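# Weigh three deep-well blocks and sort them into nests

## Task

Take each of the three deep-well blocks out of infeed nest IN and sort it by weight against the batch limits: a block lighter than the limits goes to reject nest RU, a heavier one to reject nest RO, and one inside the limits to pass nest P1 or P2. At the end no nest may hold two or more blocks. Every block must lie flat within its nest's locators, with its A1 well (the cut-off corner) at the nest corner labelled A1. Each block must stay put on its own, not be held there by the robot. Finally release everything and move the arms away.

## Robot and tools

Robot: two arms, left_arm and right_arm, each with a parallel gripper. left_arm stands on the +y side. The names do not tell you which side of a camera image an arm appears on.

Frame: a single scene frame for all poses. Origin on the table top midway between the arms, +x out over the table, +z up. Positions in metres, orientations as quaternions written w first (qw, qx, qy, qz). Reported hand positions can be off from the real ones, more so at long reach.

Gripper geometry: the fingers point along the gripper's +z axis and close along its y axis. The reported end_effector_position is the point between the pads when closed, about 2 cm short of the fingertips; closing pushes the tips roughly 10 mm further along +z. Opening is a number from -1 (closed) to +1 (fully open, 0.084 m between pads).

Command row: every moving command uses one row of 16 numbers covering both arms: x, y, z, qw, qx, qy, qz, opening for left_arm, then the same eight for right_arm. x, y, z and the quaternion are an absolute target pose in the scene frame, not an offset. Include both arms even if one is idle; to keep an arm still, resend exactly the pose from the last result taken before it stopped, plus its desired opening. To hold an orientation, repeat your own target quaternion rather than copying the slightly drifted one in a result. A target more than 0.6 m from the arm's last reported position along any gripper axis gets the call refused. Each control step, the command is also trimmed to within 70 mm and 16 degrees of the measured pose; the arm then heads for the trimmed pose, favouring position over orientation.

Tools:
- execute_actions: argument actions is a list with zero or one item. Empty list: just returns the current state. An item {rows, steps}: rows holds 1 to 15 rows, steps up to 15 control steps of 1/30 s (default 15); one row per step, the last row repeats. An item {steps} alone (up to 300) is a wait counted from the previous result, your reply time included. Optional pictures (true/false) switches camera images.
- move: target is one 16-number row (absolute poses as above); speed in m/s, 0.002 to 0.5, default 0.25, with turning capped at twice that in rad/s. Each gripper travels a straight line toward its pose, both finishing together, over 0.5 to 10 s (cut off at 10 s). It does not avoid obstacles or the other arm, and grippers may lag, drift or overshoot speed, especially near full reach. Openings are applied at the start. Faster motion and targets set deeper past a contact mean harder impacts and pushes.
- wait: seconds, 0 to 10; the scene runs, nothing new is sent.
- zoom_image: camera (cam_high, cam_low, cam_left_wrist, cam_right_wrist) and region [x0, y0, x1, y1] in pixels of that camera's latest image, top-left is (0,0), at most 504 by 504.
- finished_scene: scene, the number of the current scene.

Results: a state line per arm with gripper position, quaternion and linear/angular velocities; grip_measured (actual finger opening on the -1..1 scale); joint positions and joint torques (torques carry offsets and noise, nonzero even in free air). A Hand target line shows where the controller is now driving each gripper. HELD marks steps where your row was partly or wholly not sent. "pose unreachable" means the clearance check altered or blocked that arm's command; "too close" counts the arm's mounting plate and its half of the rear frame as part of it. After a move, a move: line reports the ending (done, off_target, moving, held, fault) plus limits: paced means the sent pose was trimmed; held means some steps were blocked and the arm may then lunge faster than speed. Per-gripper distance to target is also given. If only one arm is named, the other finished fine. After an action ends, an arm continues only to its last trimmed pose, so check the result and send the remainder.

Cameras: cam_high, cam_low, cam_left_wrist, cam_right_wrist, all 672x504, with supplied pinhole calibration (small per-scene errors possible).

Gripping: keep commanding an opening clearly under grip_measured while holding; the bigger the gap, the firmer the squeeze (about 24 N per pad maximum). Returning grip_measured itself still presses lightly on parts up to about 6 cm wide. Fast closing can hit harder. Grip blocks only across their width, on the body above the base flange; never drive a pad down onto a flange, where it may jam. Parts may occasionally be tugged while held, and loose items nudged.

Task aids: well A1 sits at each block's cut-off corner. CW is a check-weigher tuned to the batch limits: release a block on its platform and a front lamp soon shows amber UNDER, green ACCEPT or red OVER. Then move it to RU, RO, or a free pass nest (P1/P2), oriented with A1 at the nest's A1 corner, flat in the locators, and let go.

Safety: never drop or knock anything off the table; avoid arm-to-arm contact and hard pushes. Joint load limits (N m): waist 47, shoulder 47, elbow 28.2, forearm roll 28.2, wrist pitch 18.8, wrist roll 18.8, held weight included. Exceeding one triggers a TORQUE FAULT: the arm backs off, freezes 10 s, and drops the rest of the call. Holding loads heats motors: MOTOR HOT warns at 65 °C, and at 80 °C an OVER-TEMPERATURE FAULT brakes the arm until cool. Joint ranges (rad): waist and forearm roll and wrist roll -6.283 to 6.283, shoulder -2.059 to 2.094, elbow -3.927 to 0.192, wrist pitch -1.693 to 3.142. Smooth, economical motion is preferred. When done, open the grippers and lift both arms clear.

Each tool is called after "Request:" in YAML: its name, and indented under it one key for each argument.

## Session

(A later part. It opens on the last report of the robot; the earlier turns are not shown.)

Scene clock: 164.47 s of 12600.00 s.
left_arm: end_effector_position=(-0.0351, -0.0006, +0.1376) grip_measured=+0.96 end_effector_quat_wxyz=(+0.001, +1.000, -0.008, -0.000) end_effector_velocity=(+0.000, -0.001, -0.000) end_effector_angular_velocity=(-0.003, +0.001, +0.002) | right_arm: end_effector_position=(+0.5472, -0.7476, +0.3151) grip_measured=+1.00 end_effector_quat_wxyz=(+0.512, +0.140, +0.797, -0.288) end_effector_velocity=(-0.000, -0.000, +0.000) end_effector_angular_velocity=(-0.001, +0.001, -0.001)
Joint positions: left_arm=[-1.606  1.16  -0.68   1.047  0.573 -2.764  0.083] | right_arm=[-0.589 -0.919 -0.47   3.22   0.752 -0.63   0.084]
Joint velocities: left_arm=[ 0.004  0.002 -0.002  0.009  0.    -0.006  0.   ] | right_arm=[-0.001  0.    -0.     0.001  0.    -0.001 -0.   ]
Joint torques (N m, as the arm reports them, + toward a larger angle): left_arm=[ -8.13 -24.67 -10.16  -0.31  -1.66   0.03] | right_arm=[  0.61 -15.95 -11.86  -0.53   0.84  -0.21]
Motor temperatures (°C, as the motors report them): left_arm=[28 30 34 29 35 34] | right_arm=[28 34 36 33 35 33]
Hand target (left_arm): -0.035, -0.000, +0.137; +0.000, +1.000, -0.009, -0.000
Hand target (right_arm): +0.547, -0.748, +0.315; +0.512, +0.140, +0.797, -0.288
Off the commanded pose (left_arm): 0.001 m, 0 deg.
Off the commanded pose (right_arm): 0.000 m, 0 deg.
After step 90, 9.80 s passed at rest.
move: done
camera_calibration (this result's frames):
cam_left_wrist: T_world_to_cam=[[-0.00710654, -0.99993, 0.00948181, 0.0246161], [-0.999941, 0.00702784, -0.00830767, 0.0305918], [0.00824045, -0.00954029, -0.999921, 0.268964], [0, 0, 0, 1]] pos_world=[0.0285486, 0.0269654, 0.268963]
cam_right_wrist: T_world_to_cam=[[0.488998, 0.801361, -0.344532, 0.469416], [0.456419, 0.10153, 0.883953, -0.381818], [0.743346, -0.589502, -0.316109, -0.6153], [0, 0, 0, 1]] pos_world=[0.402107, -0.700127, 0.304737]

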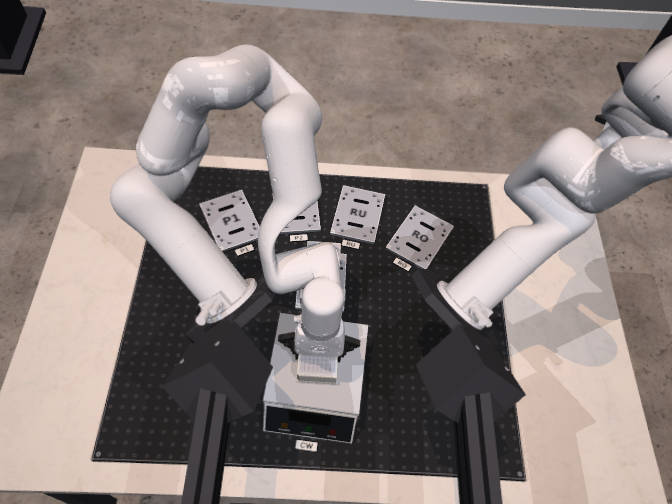

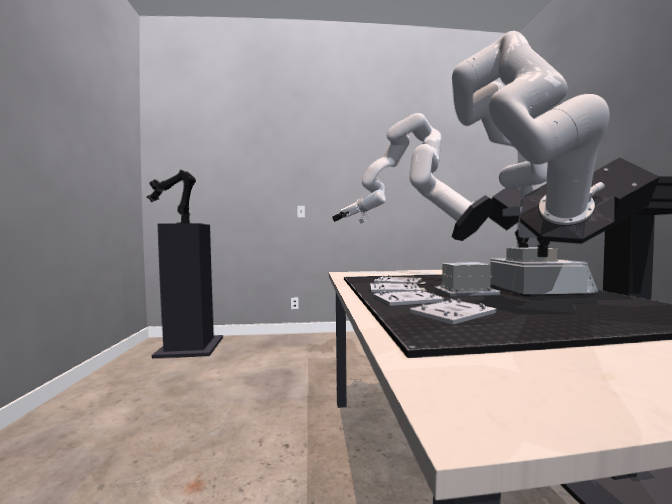

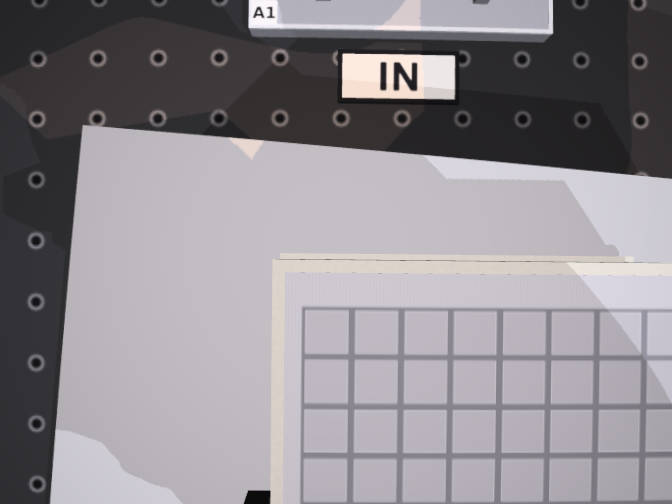

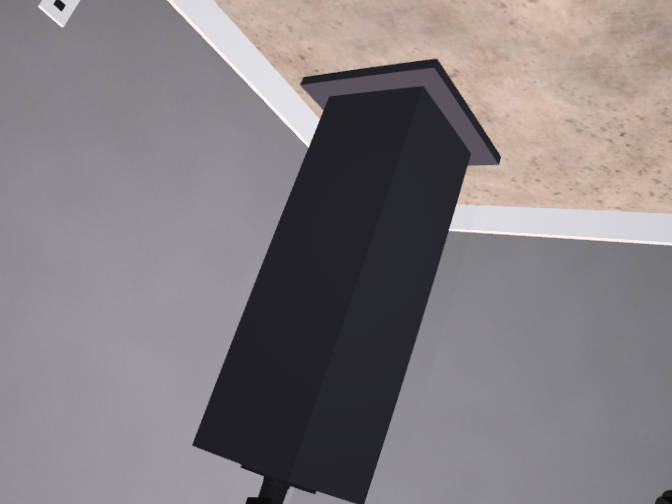

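Contact at about 0.138. Release.

Request:
move:
  target: [-0.035,-0.0003,0.138,0,1,-0.0087,0,1,0.5472,-0.7476,0.3151,0.512,0.140,0.797,-0.288,1]
  speed: 0.005

Request:
wait:
  seconds: 2

Request:
zoom_image:
  camera: "cam_high"
  region: [250, 390, 370, 460]

Scene clock: 181.90 s of 12600.00 s.
left_arm: end_effector_position=(-0.0350, +0.0001, +0.1377) grip_measured=+1.00 end_effector_quat_wxyz=(-0.000, +1.000, -0.009, +0.000) end_effector_velocity=(-0.000, -0.003, +0.002) end_effector_angular_velocity=(-0.005, +0.002, +0.003) | right_arm: end_effector_position=(+0.5472, -0.7476, +0.3151) grip_measured=+1.00 end_effector_quat_wxyz=(+0.512, +0.140, +0.797, -0.288) end_effector_velocity=(+0.000, +0.000, +0.000) end_effector_angular_velocity=(-0.000, -0.001, +0.001)
Joint positions: left_arm=[-1.608  1.159 -0.679  1.041  0.574 -2.76   0.084] | right_arm=[-0.589 -0.919 -0.47   3.22   0.752 -0.63   0.084]
Joint velocities: left_arm=[-0.001 -0.003 -0.002 -0.002 -0.002  0.001  0.   ] | right_arm=[ 0.     0.    -0.    -0.001  0.     0.001 -0.   ]
Joint torques (N m, as the arm reports them, + toward a larger angle): left_arm=[ -8.46 -27.68 -10.82  -0.3   -2.17   0.  ] | right_arm=[  2.12 -15.2  -12.23  -0.69   1.17  -0.2 ]
Motor temperatures (°C, as the motors report them): left_arm=[28 30 33 29 35 34] | right_arm=[28 34 36 33 35 33]
Hand target (left_arm): -0.035, -0.000, +0.138; -0.000, +1.000, -0.009, +0.000
Hand target (right_arm): +0.547, -0.748, +0.315; +0.512, +0.140, +0.797, -0.288
Off the commanded pose (left_arm): 0.000 m, 0 deg.
Off the commanded pose (right_arm): 0.000 m, 0 deg.
After step 90, 13.63 s passed at rest.
move: done
camera_calibration (this result's frames):
cam_left_wrist: T_world_to_cam=[[-0.00811104, -0.99994, 0.00737641, 0.025541], [-0.999924, 0.00804191, -0.0093535, 0.0308165], [0.00929362, -0.00745172, -0.999929, 0.269139], [0, 0, 0, 1]] pos_world=[0.02852, 0.0272972, 0.26922]
cam_right_wrist: T_world_to_cam=[[0.488998, 0.801361, -0.344532, 0.469416], [0.456419, 0.10153, 0.883953, -0.381819], [0.743345, -0.589502, -0.316109, -0.6153], [0, 0, 0, 1]] pos_world=[0.402107, -0.700127, 0.304737]

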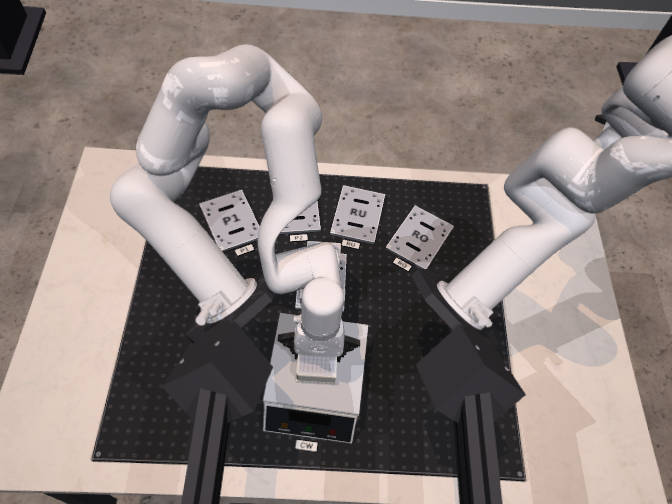

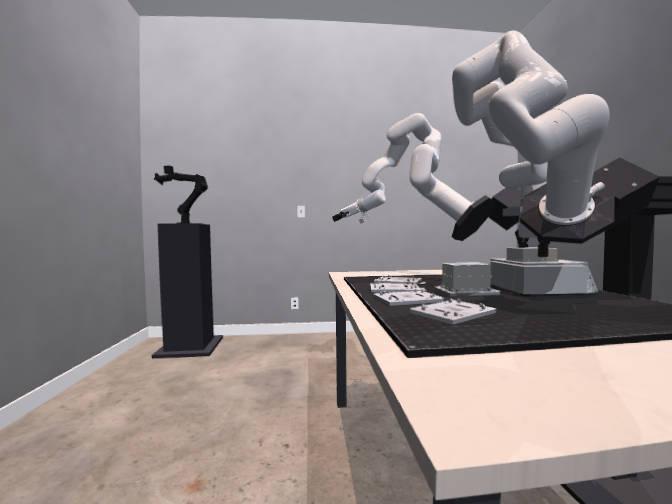

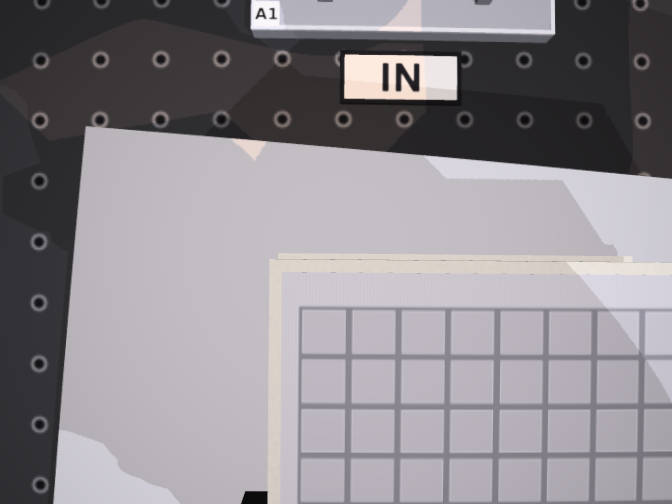

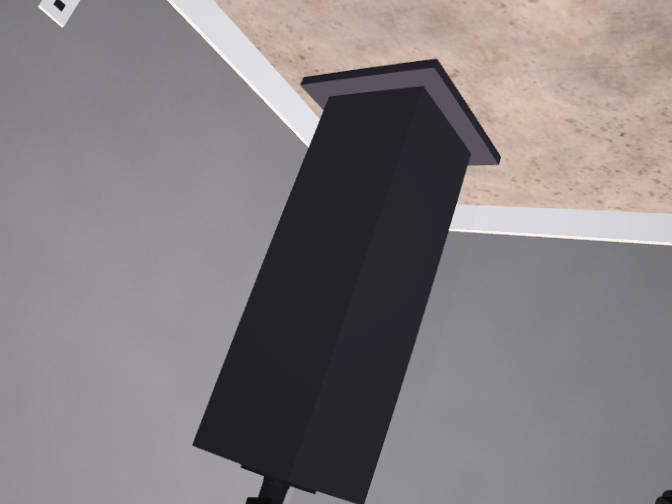

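Scene clock: 183.90 s of 12600.00 s.
left_arm: end_effector_position=(-0.0350, -0.0003, +0.1380) grip_measured=+1.00 end_effector_quat_wxyz=(+0.000, +1.000, -0.009, -0.000) end_effector_velocity=(-0.000, +0.000, +0.000) end_effector_angular_velocity=(-0.000, +0.001, -0.001) | right_arm: end_effector_position=(+0.5472, -0.7476, +0.3151) grip_measured=+1.00 end_effector_quat_wxyz=(+0.512, +0.140, +0.797, -0.288) end_effector_velocity=(-0.000, -0.001, +0.000) end_effector_angular_velocity=(-0.004, +0.001, -0.001)
Joint positions: left_arm=[-1.608  1.159 -0.679  1.041  0.574 -2.76   0.084] | right_arm=[-0.589 -0.919 -0.47   3.22   0.752 -0.63   0.084]
Joint velocities: left_arm=[-0.    -0.     0.     0.    -0.001  0.001  0.   ] | right_arm=[-0.002 -0.    -0.    -0.001  0.002 -0.001 -0.   ]
Joint torques (N m, as the arm reports them, + toward a larger angle): left_arm=[ -8.43 -27.66 -10.96  -0.41  -2.08   0.07] | right_arm=[  1.58 -15.95 -12.19  -0.5    0.92  -0.44]
Motor temperatures (°C, as the motors report them): left_arm=[28 30 33 29 35 34] | right_arm=[28 34 36 33 35 33]
Hand target (left_arm): -0.035, -0.000, +0.138; -0.000, +1.000, -0.009, +0.000
Hand target (right_arm): +0.547, -0.748, +0.315; +0.512, +0.140, +0.797, -0.288
Off the commanded pose (left_arm): 0.000 m, 0 deg.
Off the commanded pose (right_arm): 0.000 m, 0 deg.
Steps of this call (steps 1 to 60: nothing new was sent). Readings (end_effector_position):
1: left_arm (-0.0350, +0.0000, +0.1378) | right_arm (+0.5472, -0.7476, +0.3151)
2: left_arm (-0.0350, -0.0001, +0.1378) | right_arm (+0.5472, -0.7476, +0.3151)
4: left_arm (-0.0350, -0.0001, +0.1379) | right_arm (+0.5472, -0.7476, +0.3151)
8: left_arm (-0.0350, -0.0002, +0.1380) | right_arm (+0.5472, -0.7476, +0.3151)
60: the state above
camera_calibration (this result's frames):
cam_left_wrist: T_world_to_cam=[[-0.00776137, -0.999936, 0.0081765, 0.0250552], [-0.999929, 0.00768712, -0.00907451, 0.0307705], [0.00901108, -0.00824635, -0.999925, 0.269392], [0, 0, 0, 1]] pos_world=[0.0285353, 0.0270386, 0.269446]
cam_right_wrist: T_world_to_cam=[[0.488998, 0.801361, -0.344532, 0.469416], [0.456419, 0.10153, 0.883953, -0.381819], [0.743345, -0.589502, -0.316109, -0.6153], [0, 0, 0, 1]] pos_world=[0.402107, -0.700127, 0.304737]

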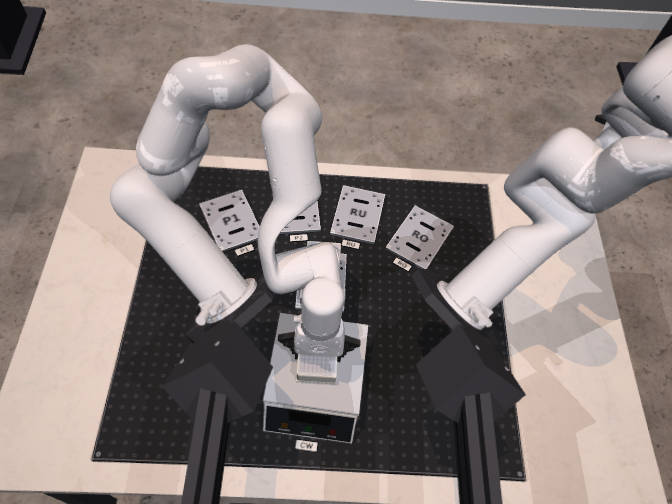

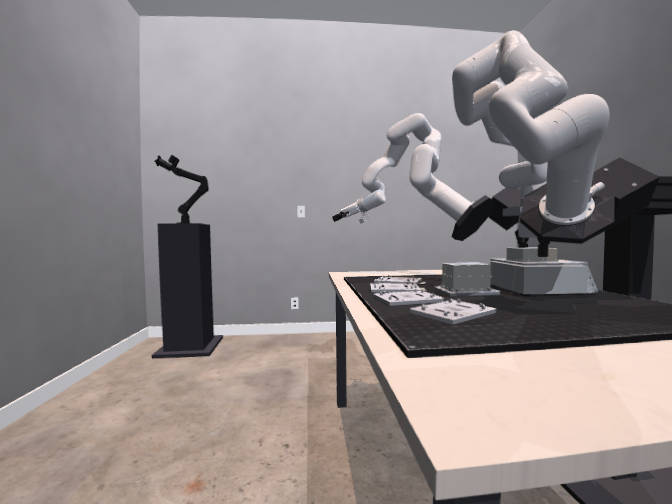

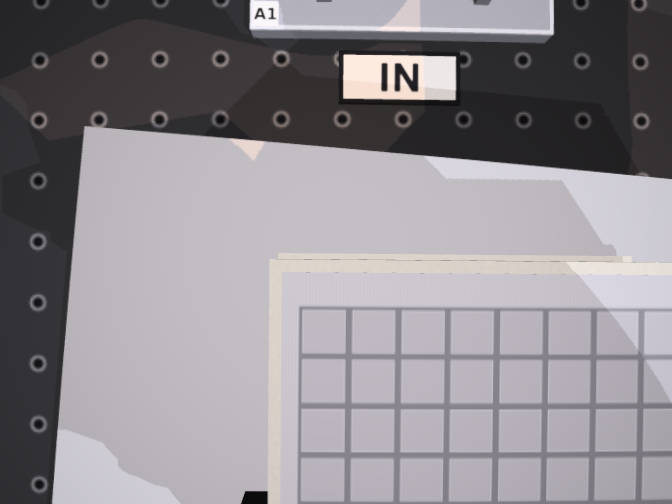

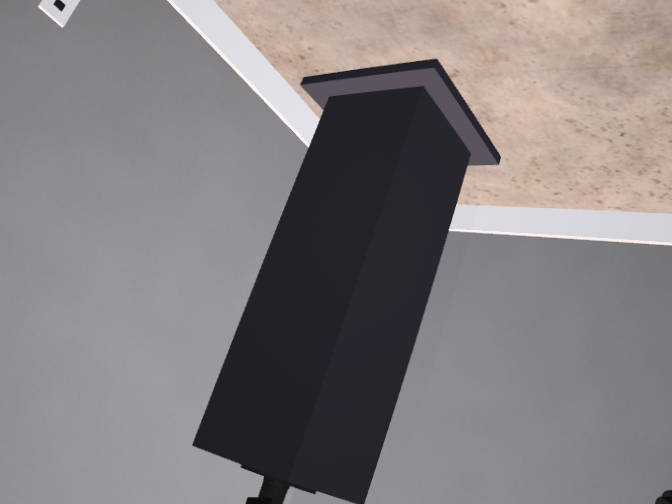

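Region (250, 390, 370, 460) of cam_high's 672x504 image, scaled by 4.200, with more detail than that image has; it fills the top 294 rows of this view, and the rest is white.

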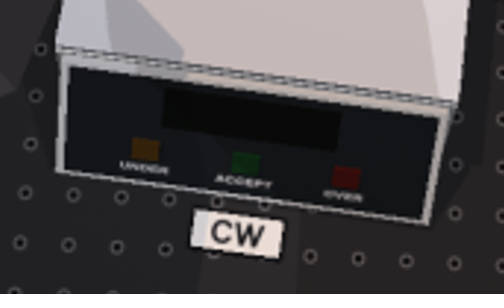

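Left pad still touches; shift +0.8 mm.

Request:
move:
  target: [-0.035,0.0005,0.138,0,1,-0.0087,0,1,0.5472,-0.7476,0.3151,0.512,0.140,0.797,-0.288,1]
  speed: 0.005

Request:
wait:
  seconds: 2

Scene clock: 206.20 s of 12600.00 s.
left_arm: end_effector_position=(-0.0350, +0.0005, +0.1380) grip_measured=+1.00 end_effector_quat_wxyz=(-0.000, +1.000, -0.009, +0.000) end_effector_velocity=(-0.000, +0.000, +0.000) end_effector_angular_velocity=(-0.001, +0.001, -0.001) | right_arm: end_effector_position=(+0.5472, -0.7476, +0.3151) grip_measured=+1.00 end_effector_quat_wxyz=(+0.512, +0.140, +0.797, -0.288) end_effector_velocity=(-0.000, +0.000, -0.000) end_effector_angular_velocity=(+0.001, -0.000, -0.000)
Joint positions: left_arm=[-1.609  1.158 -0.677  1.042  0.573 -2.761  0.084] | right_arm=[-0.589 -0.919 -0.47   3.22   0.752 -0.63   0.084]
Joint velocities: left_arm=[-0.001 -0.     0.001  0.001 -0.002 -0.001 -0.   ] | right_arm=[-0.    -0.     0.     0.    -0.     0.001 -0.   ]
Joint torques (N m, as the arm reports them, + toward a larger angle): left_arm=[ -8.47 -27.42 -10.54  -0.53  -2.02   0.09] | right_arm=[  1.52 -14.63 -12.19  -0.65   0.49  -0.28]
Motor temperatures (°C, as the motors report them): left_arm=[28 30 34 29 35 34] | right_arm=[28 34 36 33 35 33]
Hand target (left_arm): -0.035, +0.001, +0.138; -0.000, +1.000, -0.009, -0.000
Hand target (right_arm): +0.547, -0.748, +0.315; +0.512, +0.140, +0.797, -0.288
Off the commanded pose (left_arm): 0.000 m, 0 deg.
Off the commanded pose (right_arm): 0.000 m, 0 deg.
After step 90, 18.60 s passed at rest.
move: done
camera_calibration (this result's frames):
cam_left_wrist: T_world_to_cam=[[-0.00777194, -0.999936, 0.00816627, 0.0258156], [-0.999929, 0.00769775, -0.00907813, 0.0307651], [0.00901469, -0.00823625, -0.999925, 0.269397], [0, 0, 0, 1]] pos_world=[0.028535, 0.027796, 0.269446]
cam_right_wrist: T_world_to_cam=[[0.488998, 0.801361, -0.344532, 0.469416], [0.456419, 0.10153, 0.883953, -0.381818], [0.743345, -0.589502, -0.316109, -0.6153], [0, 0, 0, 1]] pos_world=[0.402107, -0.700127, 0.304737]

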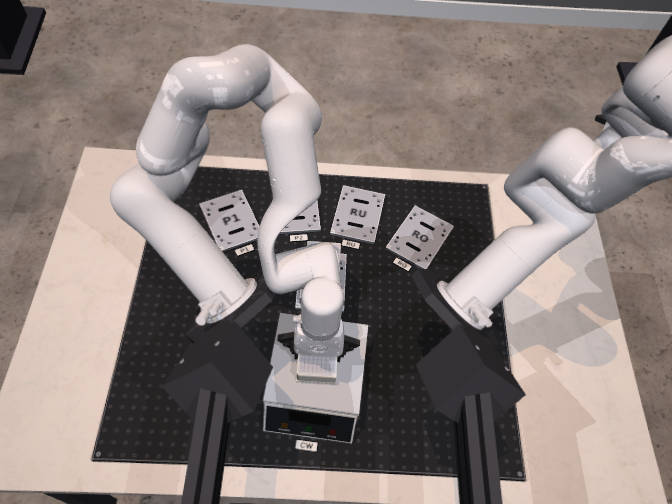

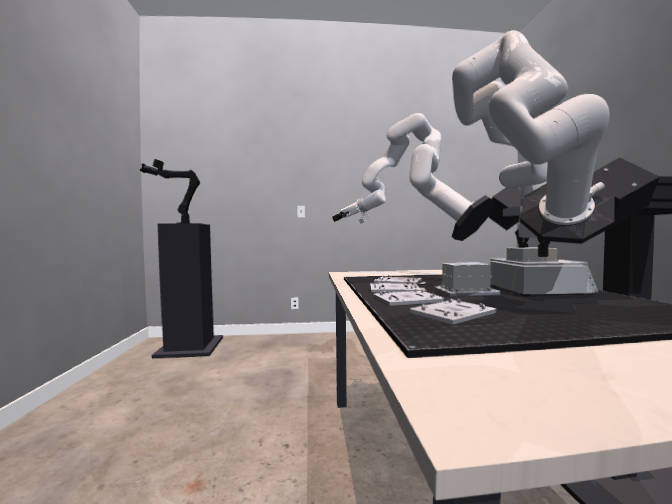

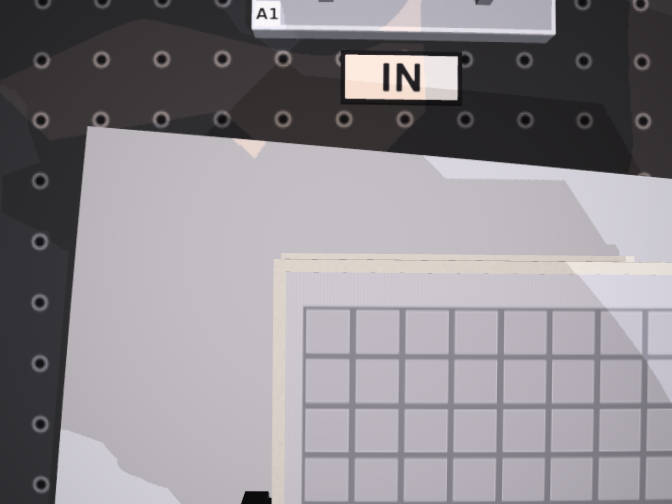

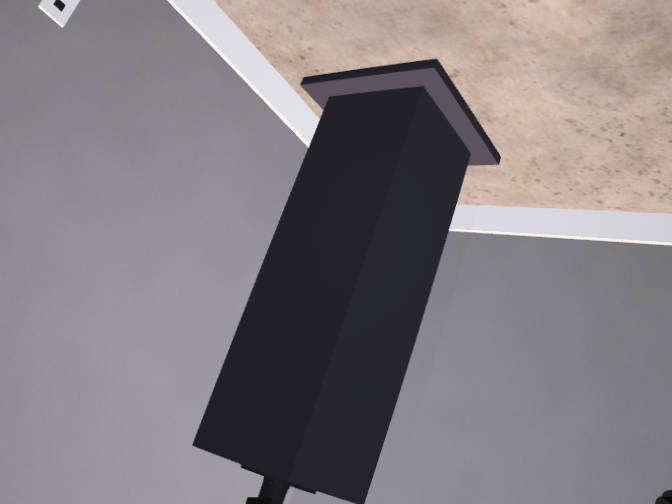

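Scene clock: 208.20 s of 12600.00 s.
left_arm: end_effector_position=(-0.0350, +0.0005, +0.1380) grip_measured=+1.00 end_effector_quat_wxyz=(-0.000, +1.000, -0.009, -0.000) end_effector_velocity=(+0.000, +0.000, -0.000) end_effector_angular_velocity=(+0.001, +0.001, +0.000) | right_arm: end_effector_position=(+0.5472, -0.7476, +0.3151) grip_measured=+1.00 end_effector_quat_wxyz=(+0.512, +0.140, +0.797, -0.288) end_effector_velocity=(-0.000, -0.000, -0.000) end_effector_angular_velocity=(+0.000, -0.000, -0.001)
Joint positions: left_arm=[-1.609  1.158 -0.677  1.042  0.573 -2.762  0.084] | right_arm=[-0.589 -0.919 -0.47   3.22   0.752 -0.63   0.084]
Joint velocities: left_arm=[ 0.001 -0.     0.     0.    -0.     0.     0.   ] | right_arm=[ 0.     0.     0.     0.001  0.    -0.    -0.   ]
Joint torques (N m, as the arm reports them, + toward a larger angle): left_arm=[ -8.33 -27.47 -10.85  -0.44  -2.12   0.08] | right_arm=[  1.62 -15.34 -12.04  -0.69   0.86  -0.03]
Motor temperatures (°C, as the motors report them): left_arm=[28 30 34 29 35 34] | right_arm=[28 34 36 33 35 33]
Hand target (left_arm): -0.035, +0.001, +0.138; -0.000, +1.000, -0.009, -0.000
Hand target (right_arm): +0.547, -0.748, +0.315; +0.512, +0.140, +0.797, -0.288
Off the commanded pose (left_arm): 0.000 m, 0 deg.
Off the commanded pose (right_arm): 0.000 m, 0 deg.
Steps of this call (steps 1 to 60: nothing new was sent). Readings (end_effector_position):
1: left_arm (-0.0350, +0.0005, +0.1380) | right_arm (+0.5472, -0.7476, +0.3151)
2: left_arm (-0.0350, +0.0005, +0.1380) | right_arm (+0.5472, -0.7476, +0.3151)
4: left_arm (-0.0350, +0.0005, +0.1380) | right_arm (+0.5472, -0.7476, +0.3151)
8: left_arm (-0.0350, +0.0005, +0.1380) | right_arm (+0.5472, -0.7476, +0.3151)
60: the state above
camera_calibration (this result's frames):
cam_left_wrist: T_world_to_cam=[[-0.00776843, -0.999936, 0.00816824, 0.0258621], [-0.999929, 0.00769423, -0.00907707, 0.0307644], [0.00901364, -0.00823817, -0.999925, 0.269397], [0, 0, 0, 1]] pos_world=[0.0285349, 0.027843, 0.269445]
cam_right_wrist: T_world_to_cam=[[0.488998, 0.801361, -0.344532, 0.469416], [0.456419, 0.10153, 0.883953, -0.381819], [0.743345, -0.589502, -0.316109, -0.6153], [0, 0, 0, 1]] pos_world=[0.402107, -0.700127, 0.304737]

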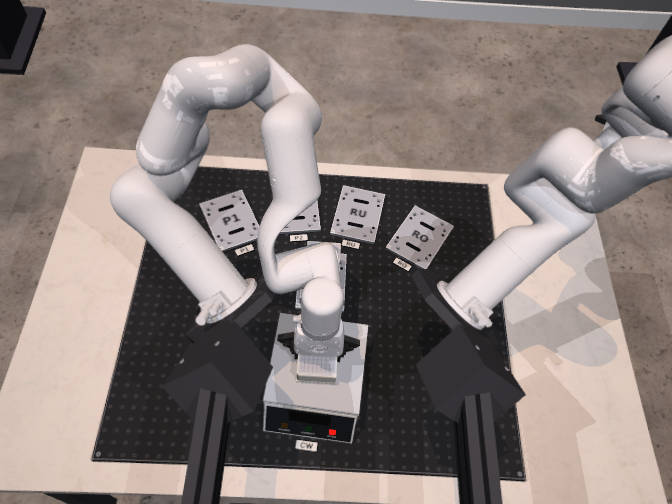

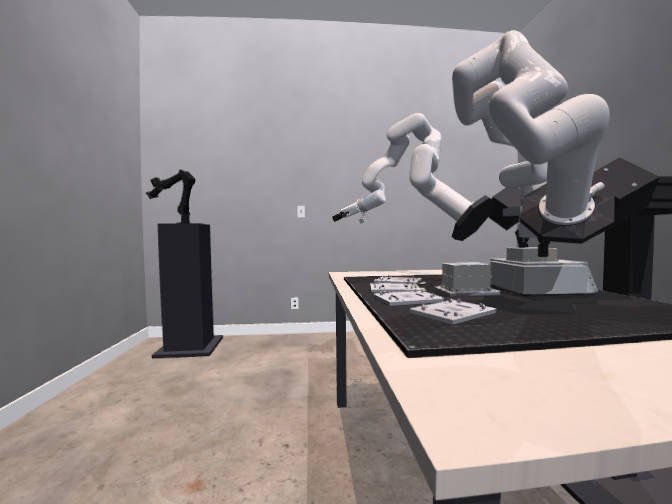

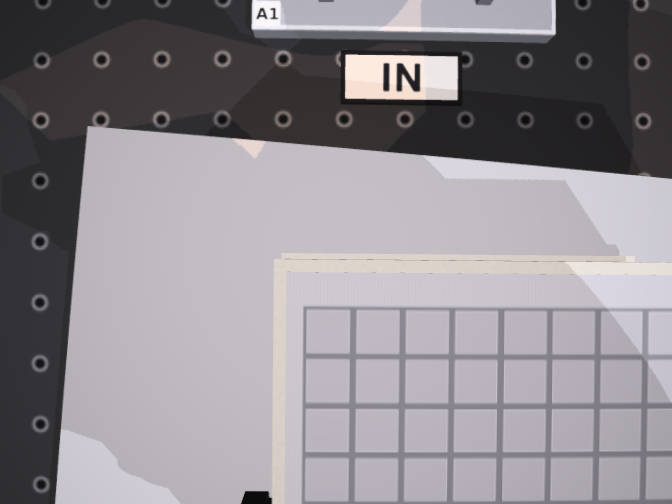

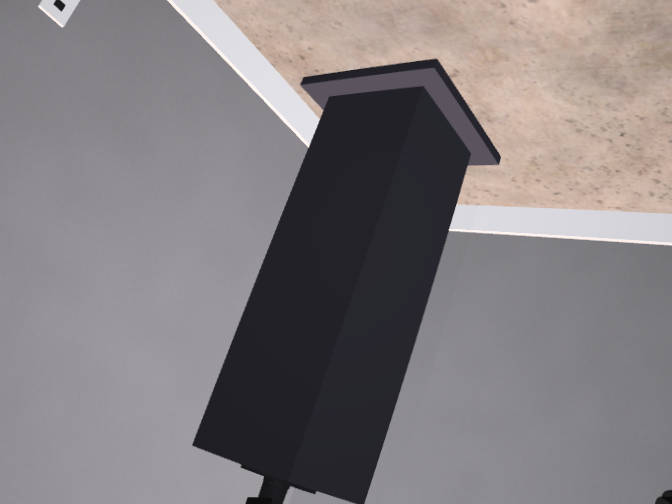

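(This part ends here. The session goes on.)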